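# Stack four numbered cartons on the pallet, largest at bottom

## Task

Build one straight, upright column from the four identical cube cartons, sitting entirely on the small square wooden pallet, with no bench item touching it. Each carton's number is printed on its underside face. Order them so the biggest number is at the bottom and every carton above carries a smaller number than the one beneath it. Every carton must again rest on its numbered face. Cartons may be tipped over and back on the table to read the number. The stack has to stand by itself, not held up by the robot. Finish by releasing and moving the grippers away.

## Robot and tools

Robot: two arms, left_arm and right_arm, each ending in a two-finger gripper. All poses in results use one shared frame. Its origin is on the table surface midway between the arms, +z is up, +x reaches out over the table, and left_arm sits on the +y side. The arm names do not match the sides of a camera image. Arm bases may be tilted. Mounting plates and the metal frame behind the arms are fixed obstacles, and a "too close" message counts a plate plus its side of the frame as part of that arm. Reported hand positions can be slightly wrong, worse when reaching far.

Gripper axes: the fingers point along the gripper's +z and close along its y. The reported position is the point between the finger pads, roughly 1 cm short of the fingertips. Joint limits (rad), base to hand: waist -2.880 to 2.880, shoulder 0.000 to 3.142, elbow 0.000 to 3.019, wrist pitch -1.693 to 1.571, wrist yaw -1.571 to 1.571, wrist roll -2.094 to 2.094.

The row format (used by both motion tools): 14 numbers, each in [-1, 1], always for both arms. First left_arm: dx, dy, dz, rx, ry, rz, opening; then right_arm in the same order. dx..rz are an offset, not a pose, expressed in that gripper's own axes; 1.0 equals 0.6 m of translation or 180 degrees of turn, and rx, ry, rz form a single rotation vector. opening is absolute, not an offset: +1 is fully open (0.094 m), -1 closed.

execute_actions(actions): a list of actions run one after another. Each action is a table of up to 15 rows, one row per control step of 1/30 s; if fewer than 15 rows are given the last one repeats to fill the action. Every row's offset is taken from the gripper's measured pose at the start of that action, not from the previous row; for a call's first action that is the pose in the latest result. An empty list just returns state and images. Per step the commanded pose is clipped to within 70 mm and 16 degrees of the current measured pose, joints follow by damped inverse kinematics, and position wins over orientation when both cannot be met. After an action an arm continues only up to its last clipped pose, so large offsets need follow-up actions. Elbows never fully straighten. "Hand target" lines show where each gripper is currently being driven.

move(target, speed, blocking): target is one row as above, offsets from the pose in the most recent result that shows one. Each gripper follows a straight line; paths finish together and last 0.5 to 10 s, stopping short if longer is needed. Rotation takes the shorter direction. speed is the top path speed in m/s, 0.002 to 0.5, default 0.25, with turning capped at twice that in rad/s. Paths ignore obstacles and the other arm, and grippers lag, drift and can overshoot speed near full stretch. Faster contact hits harder; aiming further past a contact presses harder. The opening is sent when the move starts. The result adds a "move:" line with the ending (done, off_target, moving, held, fault; only one arm named means the other is done) and limits (paced = pose clipped; held = a check blocked steps, after which the arm may speed up), plus each gripper's remaining distance. With blocking=false the result returns after 0.5 s while motion continues; poll with wait(0), and no new rows or moves are accepted until an end is shown or stop is called.

wait(seconds): 0 to 10; arms hold their last command and a running move continues, returning early when it ends. stop(): brakes the running move, needing room to slow (more when fast); fingers keep moving.

zoom_image(camera, region): camera is cam_head_left, cam_head_right (896x504), cam_left_wrist or cam_right_wrist (616x616); region is [x0, y0, x1, y1] in pixels from the top-left, at most 504 by 504.

finished_scene(scene): pass the current scene's integer number; irreversible, and the result reports success. Call it only once the stack stands unaided. Replying without any tool call ends everything.

Results: a state line per arm with end_effector_position (m) and end_effector_quat_wxyz. grip_measured is finger opening on the command scale; the last value in Joint positions is opening in metres. Readings may be off by about 1 mm per gripper, consistently. To hold something, command an opening about 0.03 below grip_measured (less for a lighter grip); pad force tops out near 50 to 62 N. "pose unreachable" means the clearance check altered or blocked that arm's command. FAULT lines mean an arm stopped.

Sag: arms tend to finish a centimetre or more low, and repeated zero offsets let them creep down. To keep an arm in place, send the correction back to its desired pose in the first call of a reply and zeros afterwards, raising the aim if it still droops. The robot keeps executing its last command while you compose a reply.

Heat: holding loads warms motors; a MOTOR HOT line appears from 85 °C, and at 100 °C the arm and gripper go limp and it drops (OVER-TEMPERATURE FAULT).

Avoid: arms colliding or pressing on each other, knocking anything off the table, dropping or slamming cartons, hard shoves. Occasional outside tugs on a held carton or pushes on loose items may happen.

Each tool is called after "Request:" as name(argument=value, ...) on one line, values as JSON.

## Session

Request:
execute_actions(actions=[])

Scene clock: 0.00 s.
left_arm: end_effector_position=(+0.3355, +0.4130, +0.2795) grip_measured=+1.000 end_effector_quat_wxyz=(+0.034, +0.874, -0.471, +0.115) | right_arm: end_effector_position=(+0.4737, +0.1345, +0.2170) grip_measured=+1.000 end_effector_quat_wxyz=(-0.309, -0.165, +0.755, +0.554)
Joint positions: left_arm=[ 0.034  0.503  0.841 -1.305  0.002 -2.039  0.094] | right_arm=[ 0.693  2.13   2.035 -1.453 -0.925  0.11   0.094]
Joint velocities: left_arm=[ 0.005 -0.015 -0.007 -0.017 -0.022 -0.081  0.   ] | right_arm=[ 0.015 -0.005 -0.012 -0.002  0.007  0.066  0.   ]
Hand target (left_arm): +0.343, +0.416, +0.290; +0.026, +0.874, -0.469, +0.126
Hand target (right_arm): +0.480, +0.135, +0.220; -0.301, -0.167, +0.756, +0.557

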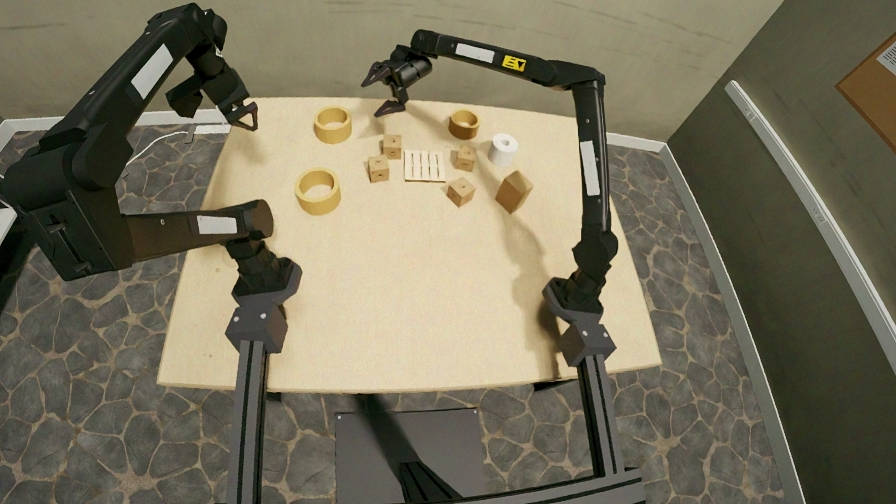

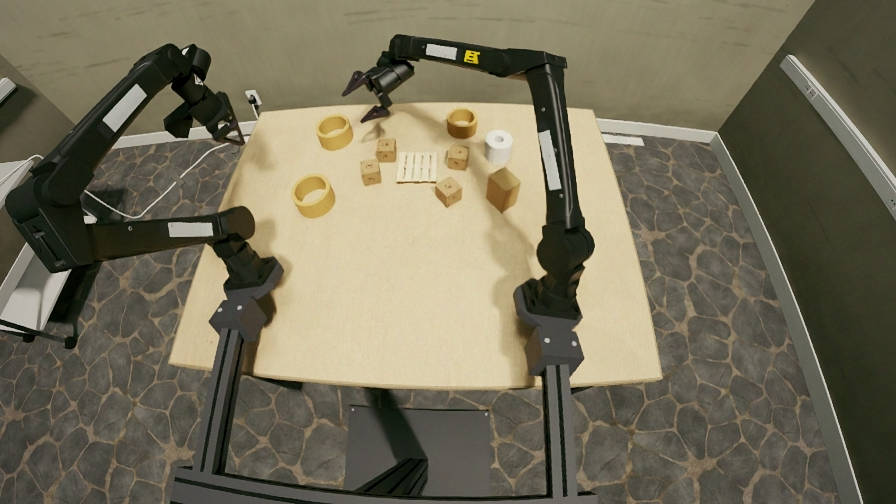

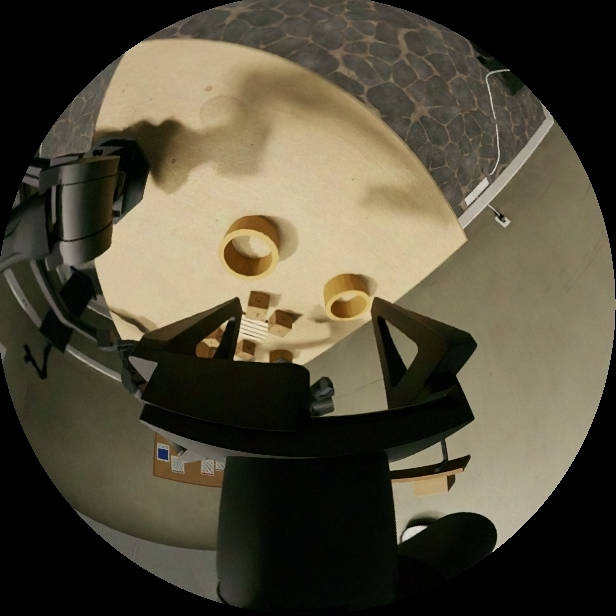

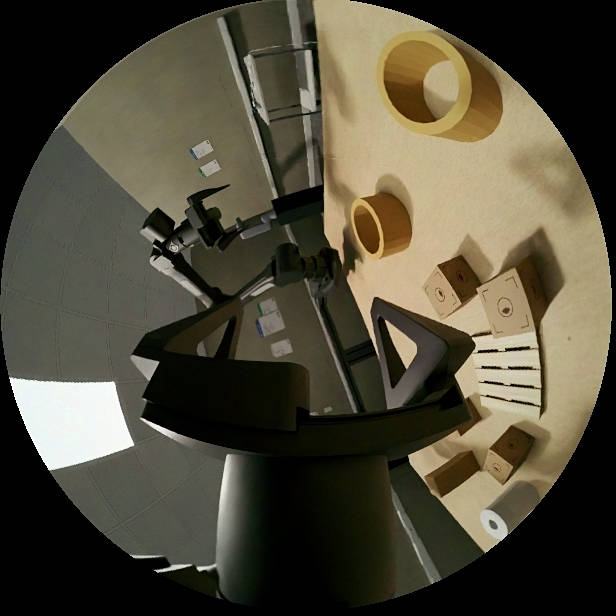

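Request:
move(target=[0,0,0,-0.09,-0.027,0.682,1,0.505,-0.135,-0.17,0.384,-0.214,0.114,1], speed=0.4)

Request:
zoom_image(camera="cam_head_left", region=[280,90,560,230])

Scene clock: 4.17 s.
left_arm: end_effector_position=(+0.3236, +0.4115, +0.2674) grip_measured=+1.000 end_effector_quat_wxyz=(-0.010, -0.004, +1.000, +0.005) | right_arm: end_effector_position=(+0.3039, -0.1442, +0.2385) grip_measured=+1.000 end_effector_quat_wxyz=(-0.003, -0.007, +1.000, -0.005)
Joint positions: left_arm=[-0.18   0.618  0.875 -1.442 -0.282 -0.114  0.094] | right_arm=[ 0.989  1.232  1.038 -1.313  0.483  0.921  0.094]
Joint velocities: left_arm=[-0.005  0.005  0.002  0.007  0.037 -0.007  0.   ] | right_arm=[-0.005  0.005 -0.012  0.012 -0.037  0.007  0.   ]
Hand target (left_arm): +0.335, +0.413, +0.280; +0.000, +0.001, +1.000, +0.002
Hand target (right_arm): +0.299, -0.146, +0.242; -0.001, -0.005, +1.000, -0.003
Off the commanded pose (left_arm): 0.017 m, 1 deg.
Off the commanded pose (right_arm): 0.008 m, 1 deg.
move: off_target (left_arm)

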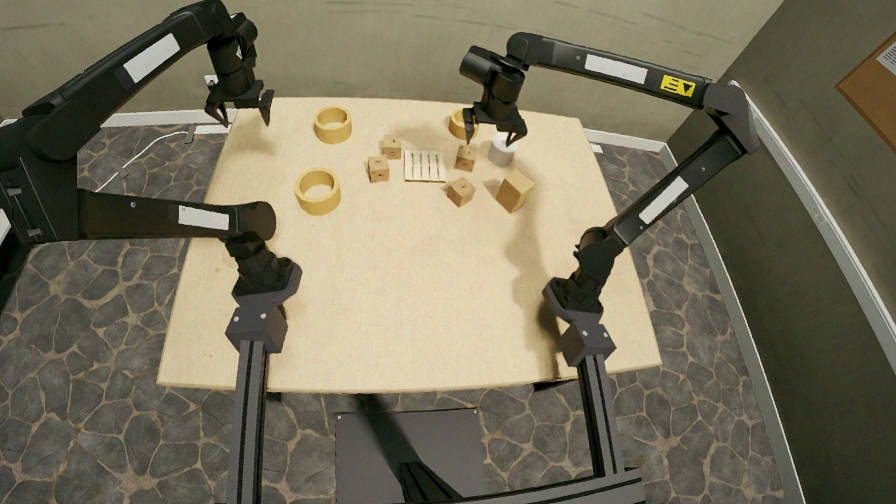

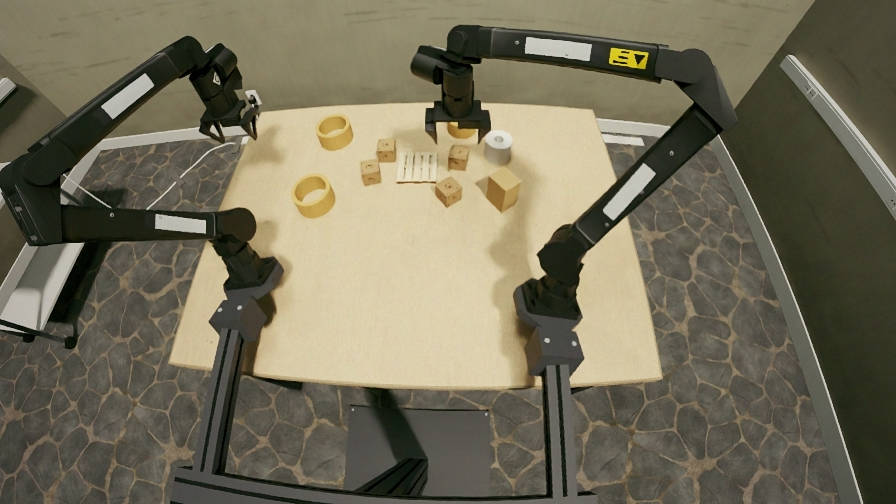

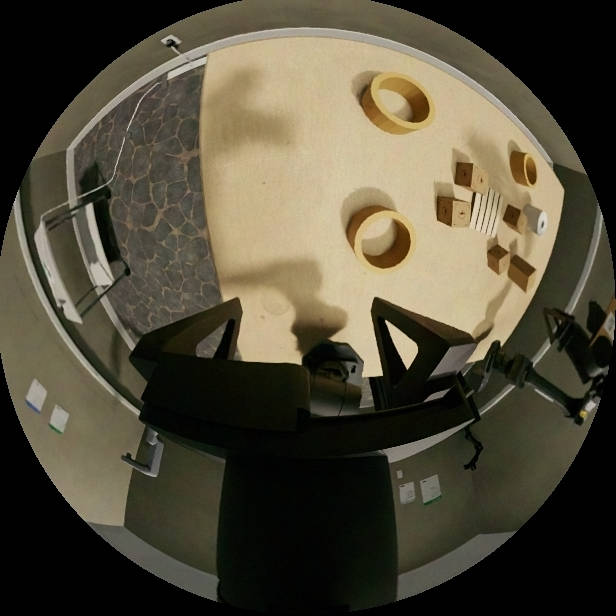

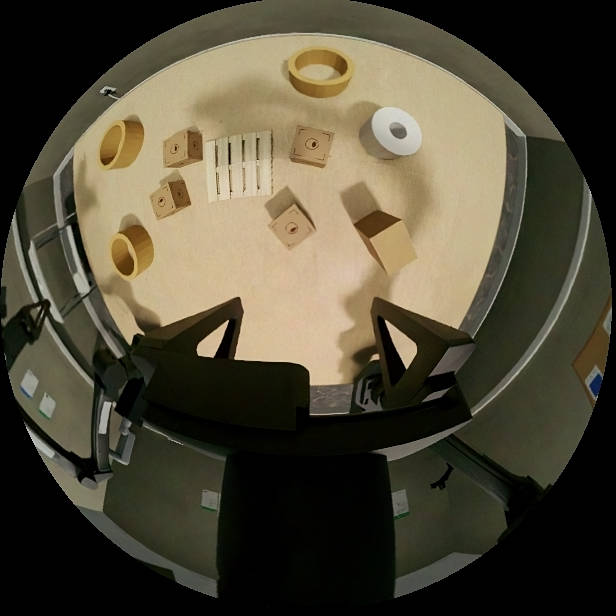

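Region (280, 90, 560, 230) of cam_head_left's 896x504 image, scaled by 1.800, with more detail than that image has.

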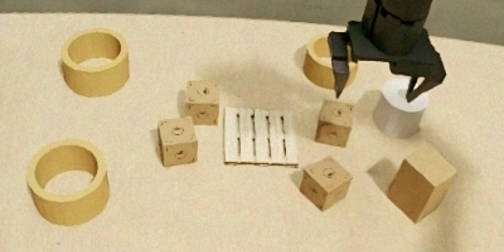

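Request:
move(target=[-0.127,-0.52,0.22,0,0,-0.05,1,-0.11,0.04,0.19,0,0,-0.21,1], speed=0.3)

Scene clock: 6.53 s.
left_arm: end_effector_position=(+0.3869, +0.1106, +0.1214) grip_measured=+1.000 end_effector_quat_wxyz=(-0.020, -0.069, +0.997, +0.021) | right_arm: end_effector_position=(+0.3637, -0.1214, +0.1304) grip_measured=+1.000 end_effector_quat_wxyz=(-0.003, -0.329, +0.944, -0.001)
Joint positions: left_arm=[-0.827  1.496  1.034 -1.015 -0.46  -0.932  0.094] | right_arm=[ 0.789  1.453  1.038 -0.985  0.456  0.039  0.094]
Joint velocities: left_arm=[-0.005 -0.005 -0.007  0.007 -0.007 -0.037  0.   ] | right_arm=[-0.005 -0.005 -0.022 -0.002 -0.022 -0.037  0.   ]
Hand target (left_arm): +0.401, +0.102, +0.132; -0.007, -0.082, +0.997, +0.008
Hand target (right_arm): +0.371, -0.121, +0.126; -0.003, -0.330, +0.944, -0.001
Off the commanded pose (left_arm): 0.019 m, 3 deg.
Off the commanded pose (right_arm): 0.008 m, 0 deg.
move: off_target (left_arm)

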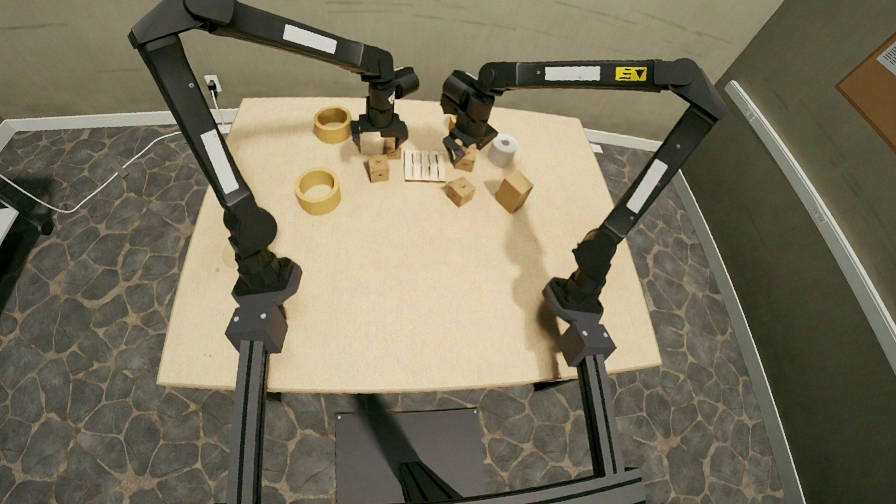

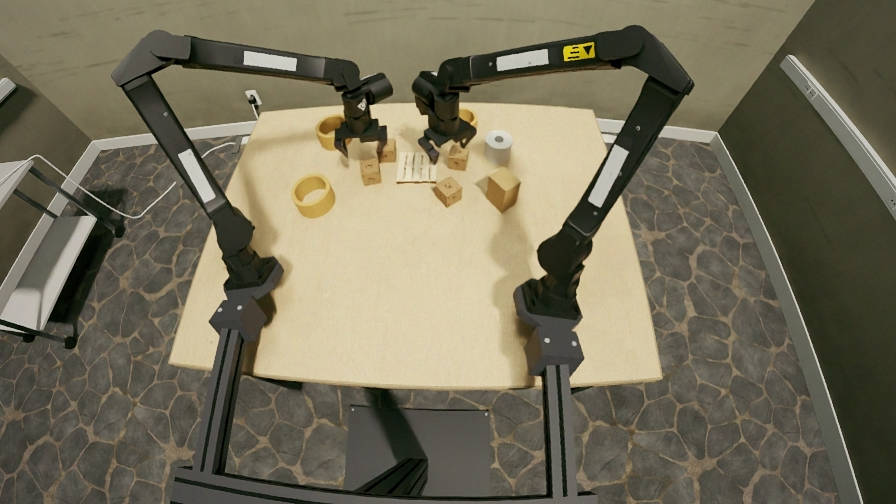

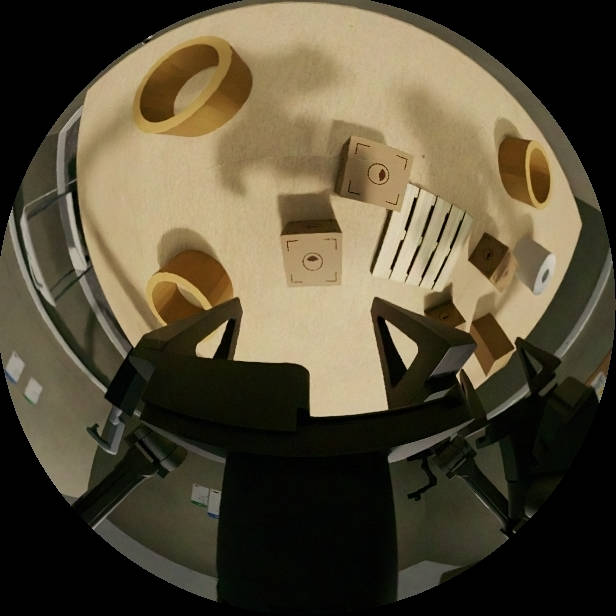

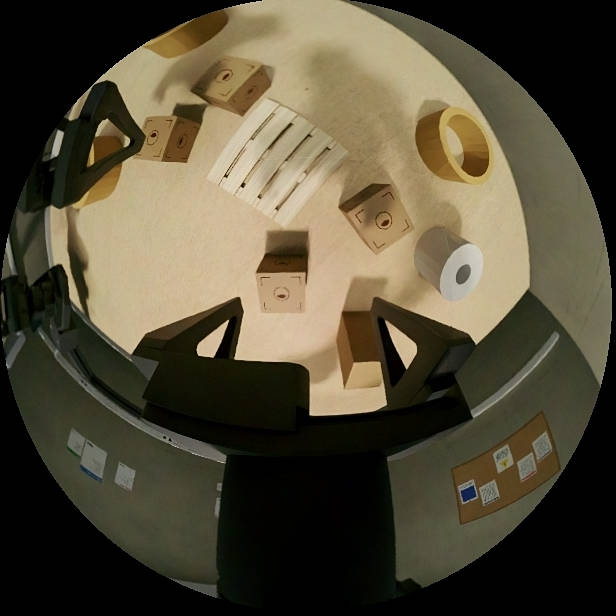

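Request:
move(target=[0,-0.006,0.07,0,0,0,1,0.05,0.042,0.09,0,0,0,1], speed=0.15)

Scene clock: 7.73 s.
left_arm: end_effector_position=(+0.3834, +0.1098, +0.0834) grip_measured=+1.000 end_effector_quat_wxyz=(-0.020, -0.072, +0.997, +0.022) | right_arm: end_effector_position=(+0.3286, -0.1214, +0.0839) grip_measured=+1.000 end_effector_quat_wxyz=(+0.003, -0.327, +0.945, +0.002)
Joint positions: left_arm=[-0.793  1.552  0.991 -0.901 -0.459 -0.901  0.094] | right_arm=[ 0.789  1.479  0.898 -0.805  0.456  0.037  0.094]
Joint velocities: left_arm=[-0.005 -0.005 -0.012 -0.002 -0.081  0.022  0.   ] | right_arm=[ 0.005 -0.005 -0.007  0.017  0.007 -0.022  0.   ]
Hand target (left_arm): +0.386, +0.109, +0.079; -0.021, -0.069, +0.997, +0.021
Hand target (right_arm): +0.325, -0.121, +0.076; -0.003, -0.329, +0.944, -0.001
Off the commanded pose (left_arm): 0.005 m, 0 deg.
Off the commanded pose (right_arm): 0.009 m, 1 deg.
move: done

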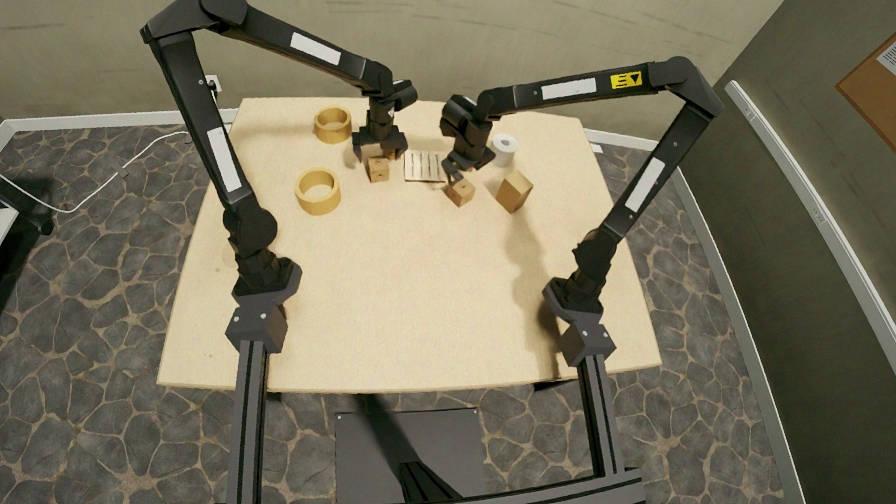

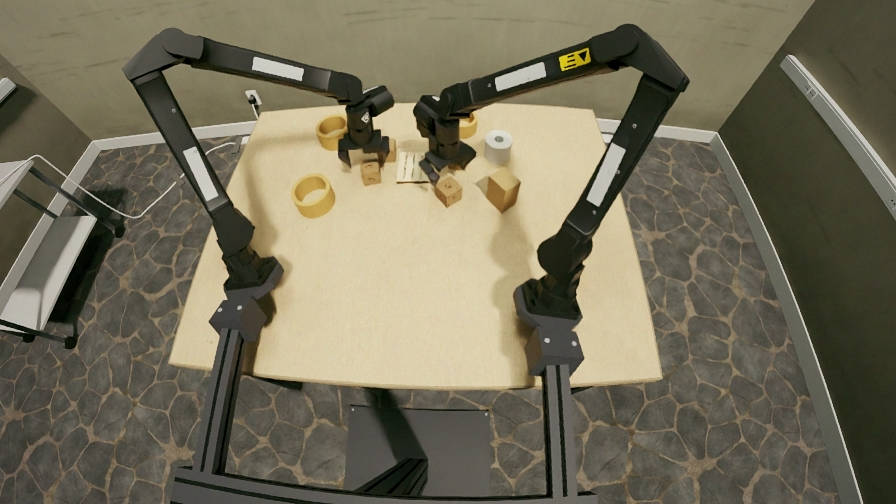

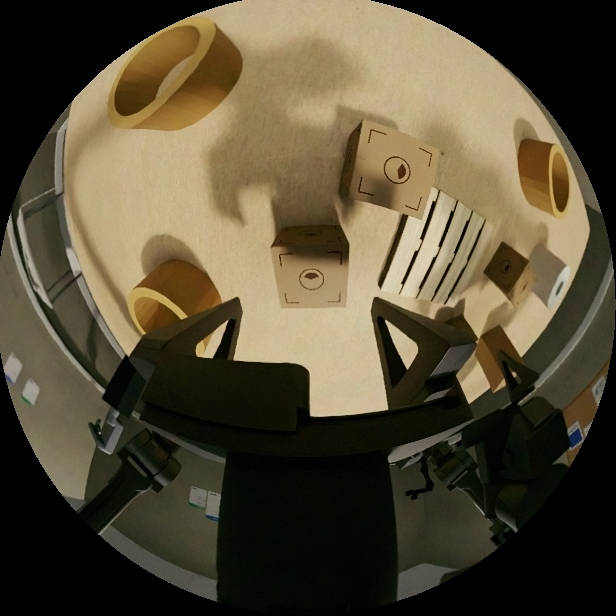

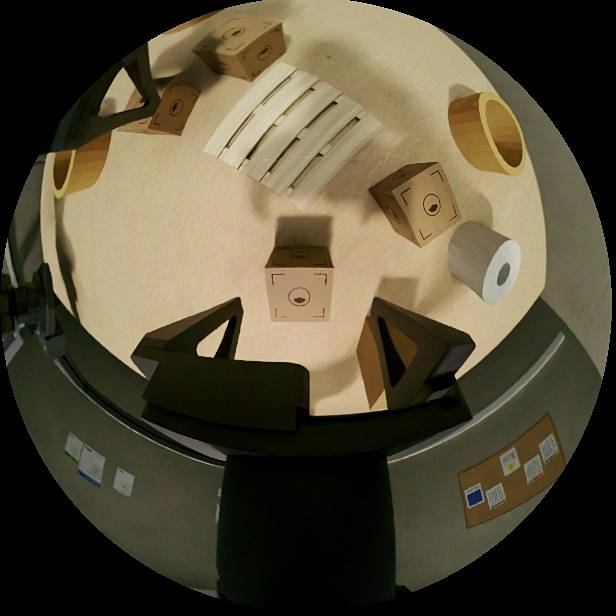

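Request:
move(target=[0,-0.005,0.098,0,0,0,1,0.028,0.01,0.1,0,0,0,1], speed=0.1)

Request:
move(target=[0,0,0,0,0,0,0.1,0,0,0,0,0,0,0.1])

Scene clock: 9.03 s.
left_arm: end_effector_position=(+0.3804, +0.1092, +0.0297) grip_measured=+1.000 end_effector_quat_wxyz=(-0.018, -0.075, +0.997, +0.022) | right_arm: end_effector_position=(+0.3157, -0.1227, +0.0336) grip_measured=+1.000 end_effector_quat_wxyz=(+0.012, -0.323, +0.946, +0.006)
Joint positions: left_arm=[-0.743  1.646  0.95  -0.739 -0.456 -0.852  0.094] | right_arm=[ 0.748  1.554  0.816 -0.608  0.446 -0.008  0.094]
Joint velocities: left_arm=[-0.005  0.005 -0.007  0.007 -0.037  0.051  0.   ] | right_arm=[-0.005 -0.005 -0.002  0.002 -0.022 -0.051  0.   ]
Hand target (left_arm): +0.381, +0.109, +0.025; -0.020, -0.072, +0.997, +0.022
Hand target (right_arm): +0.313, -0.127, +0.024; +0.003, -0.327, +0.945, +0.002
Off the commanded pose (left_arm): 0.005 m, 0 deg.
Off the commanded pose (right_arm): 0.011 m, 1 deg.
move: off_target (right_arm)

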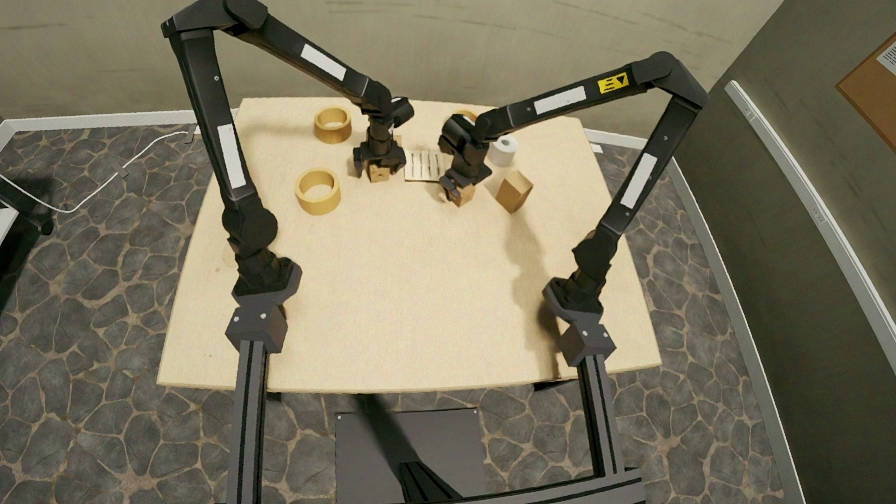

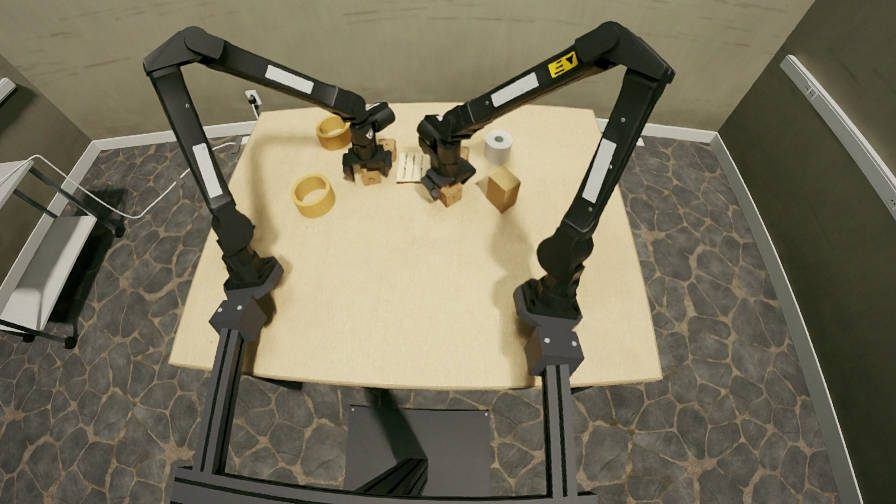

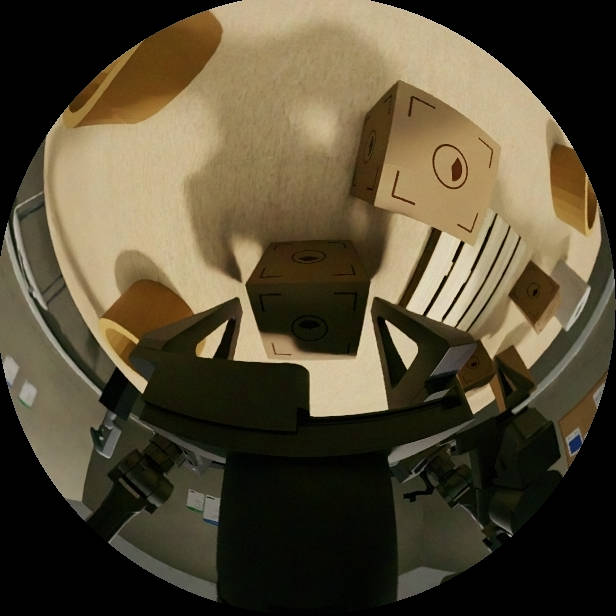

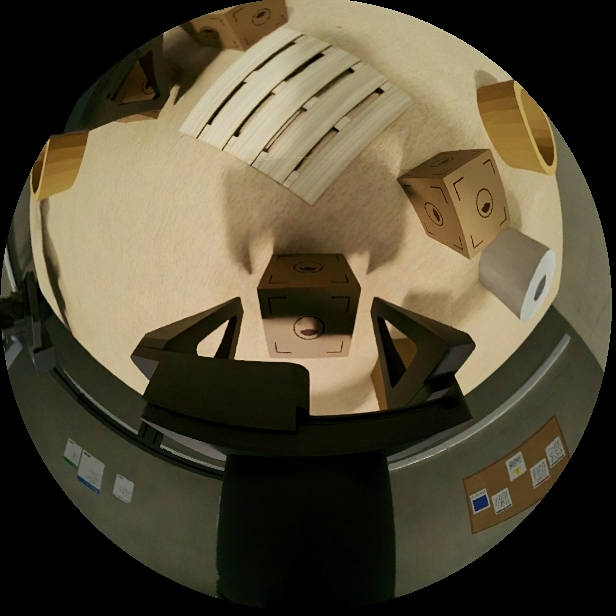

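Scene clock: 9.53 s.
left_arm: end_effector_position=(+0.3802, +0.1092, +0.0296) grip_measured=+0.146 end_effector_quat_wxyz=(-0.018, -0.075, +0.997, +0.022) | right_arm: end_effector_position=(+0.3157, -0.1227, +0.0336) grip_measured=+0.128 end_effector_quat_wxyz=(+0.012, -0.323, +0.946, +0.006)
Joint positions: left_arm=[-0.743  1.646  0.949 -0.739 -0.455 -0.852  0.054] | right_arm=[ 0.748  1.554  0.816 -0.608  0.446 -0.008  0.053]
Joint velocities: left_arm=[-0.005 -0.015 -0.007  0.002 -0.066 -0.007 -0.001] | right_arm=[-0.005 -0.005  0.007  0.002 -0.022 -0.066 -0.001]
Hand target (left_arm): +0.380, +0.109, +0.030; -0.018, -0.075, +0.997, +0.022
Hand target (right_arm): +0.316, -0.123, +0.034; +0.012, -0.323, +0.946, +0.005
Off the commanded pose (left_arm): 0.000 m, 0 deg.
Off the commanded pose (right_arm): 0.000 m, 0 deg.
move: done

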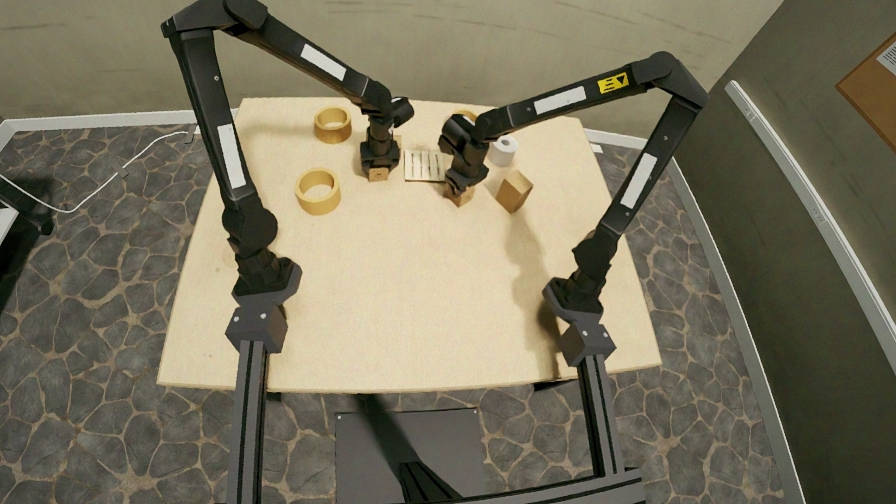

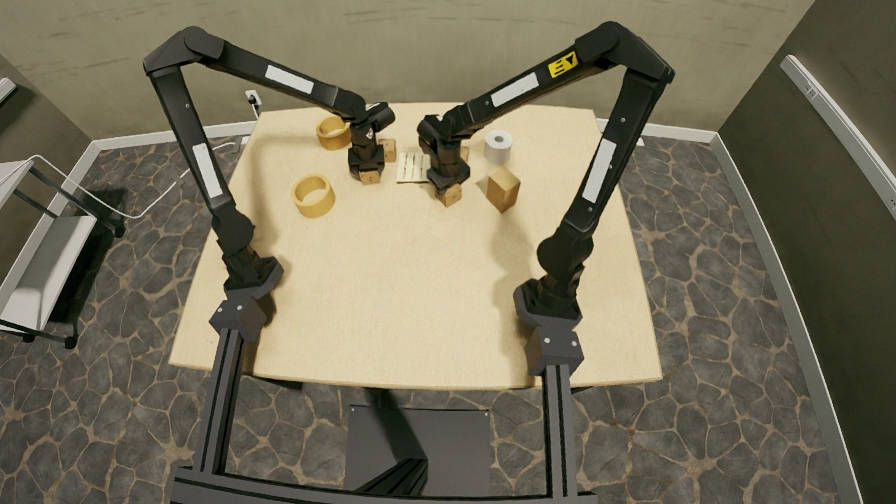

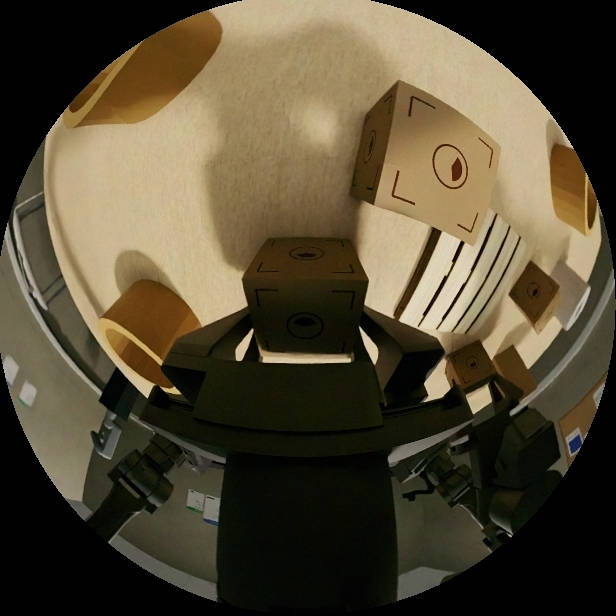

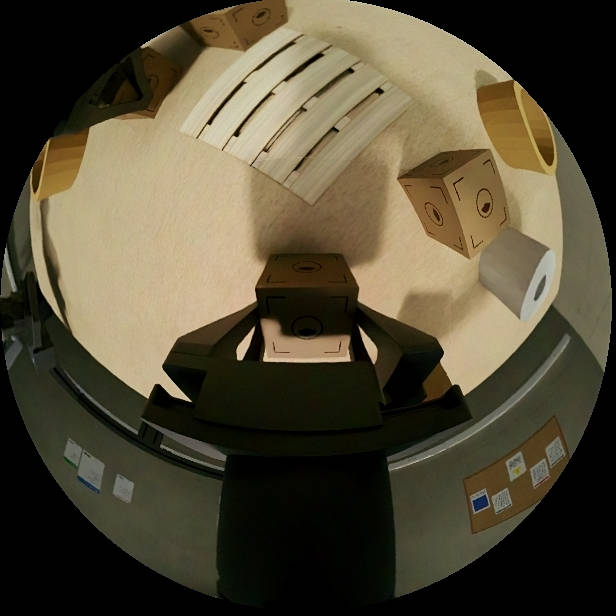

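Request:
move(target=[0.13,0.047,-0.28,0,0,0.547,0.08,0.05,-0.024,-0.28,0,0,-0.29,0.08], speed=0.3)

Request:
move(target=[0,0,0,0,-0.45,0,0.08,0,0,0,0,-0.45,0,0.08], speed=0.35)

Scene clock: 13.50 s.
left_arm: end_effector_position=(+0.2933, +0.1276, +0.1831) grip_measured=+0.146 end_effector_quat_wxyz=(-0.051, +0.705, +0.707, +0.009) | right_arm: end_effector_position=(+0.2784, -0.1642, +0.1783) grip_measured=+0.128 end_effector_quat_wxyz=(+0.016, +0.706, -0.708, +0.004)
Joint positions: left_arm=[-1.055  1.335  0.92  -1.231 -0.476  0.493  0.054] | right_arm=[ 0.926  1.215  0.862 -1.146  0.482 -0.692  0.053]
Joint velocities: left_arm=[-0.015 -0.005 -0.007 -0.022 -0.007 -0.11  -0.   ] | right_arm=[ 0.005 -0.005 -0.027 -0.002 -0.037  0.022  0.   ]
Hand target (left_arm): +0.305, +0.120, +0.201; -0.028, +0.706, +0.708, +0.003
Hand target (right_arm): +0.294, -0.155, +0.199; -0.011, +0.706, -0.708, +0.002
Off the commanded pose (left_arm): 0.024 m, 3 deg.
Off the commanded pose (right_arm): 0.031 m, 3 deg.
move: off_target (left_arm, right_arm)

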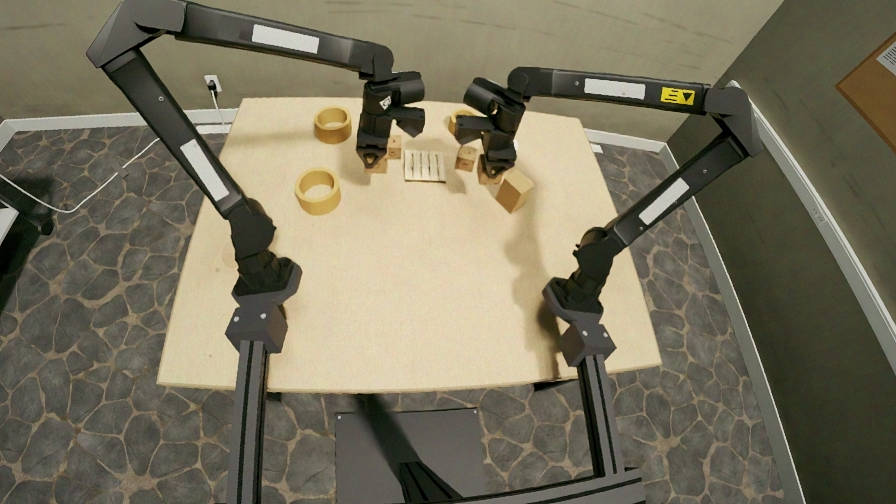

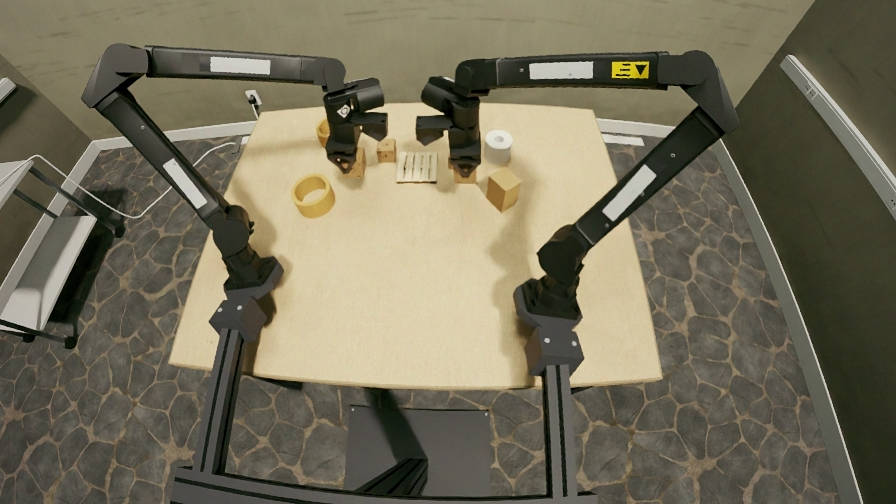

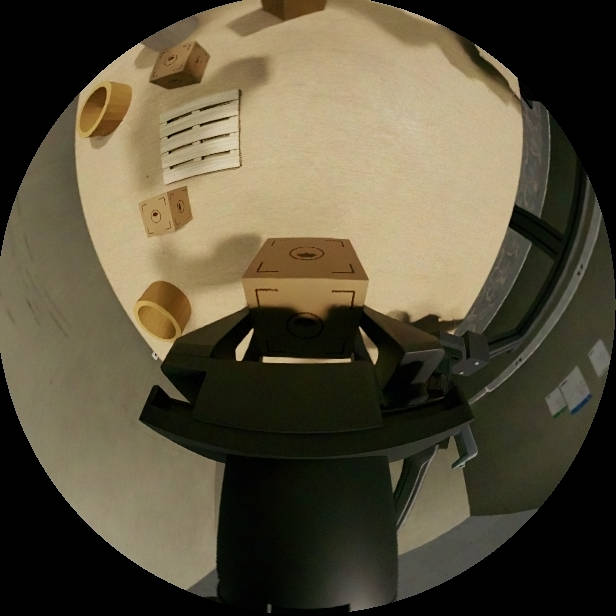

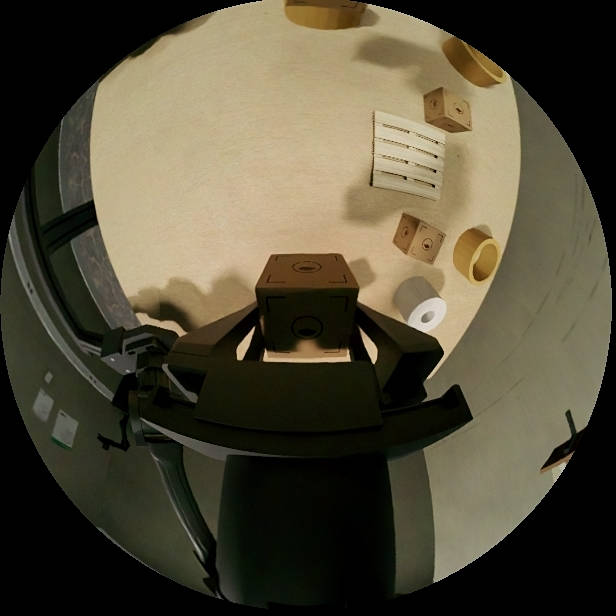

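Scene clock: 16.00 s.
left_arm: end_effector_position=(+0.2890, +0.1269, +0.1816) grip_measured=+0.146 end_effector_quat_wxyz=(+0.415, +0.540, +0.573, -0.455) | right_arm: end_effector_position=(+0.2793, -0.1609, +0.1866) grip_measured=+0.128 end_effector_quat_wxyz=(-0.453, +0.538, -0.544, -0.458)
Joint positions: left_arm=[-0.425  0.992  0.342 -0.082  0.886  1.008  0.054] | right_arm=[ 0.239  1.039  0.446 -0.291 -1.083 -1.273  0.053]
Joint velocities: left_arm=[ 0.005  0.005 -0.007  0.007 -0.066 -0.022 -0.   ] | right_arm=[ 0.015 -0.015  0.012 -0.007 -0.022 -0.022 -0.001]
Hand target (left_arm): +0.293, +0.127, +0.182; +0.420, +0.539, +0.572, -0.454
Hand target (right_arm): +0.278, -0.162, +0.182; -0.454, +0.538, -0.544, -0.456
Off the commanded pose (left_arm): 0.005 m, 1 deg.
Off the commanded pose (right_arm): 0.009 m, 1 deg.
move: done

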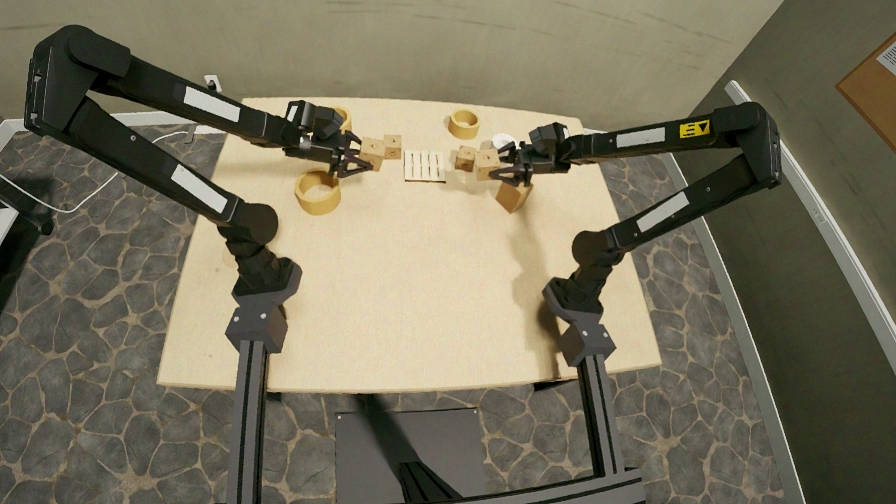

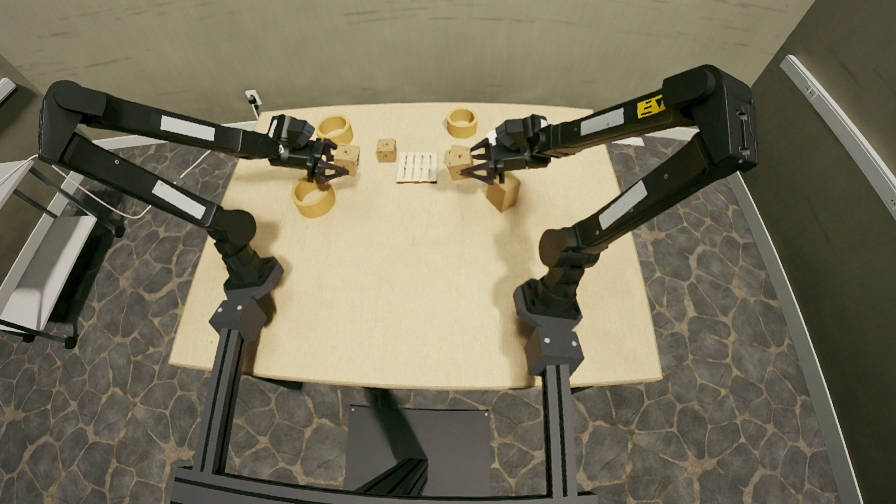

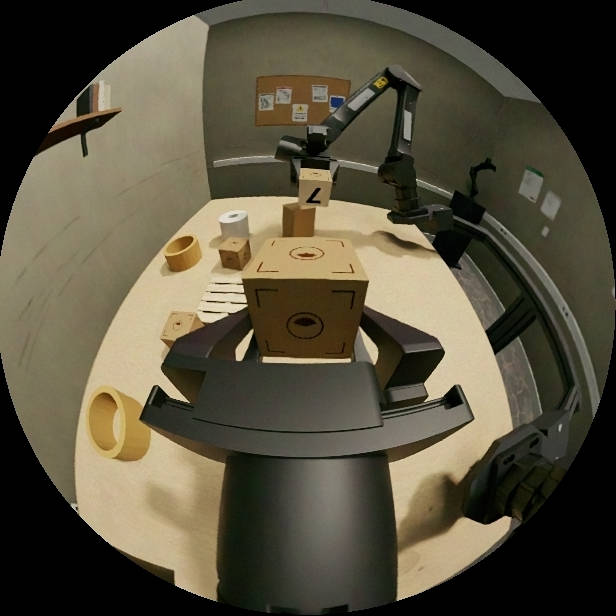

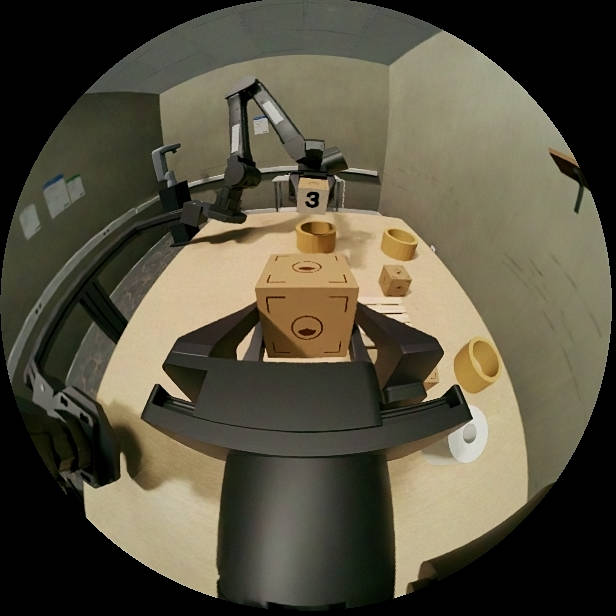

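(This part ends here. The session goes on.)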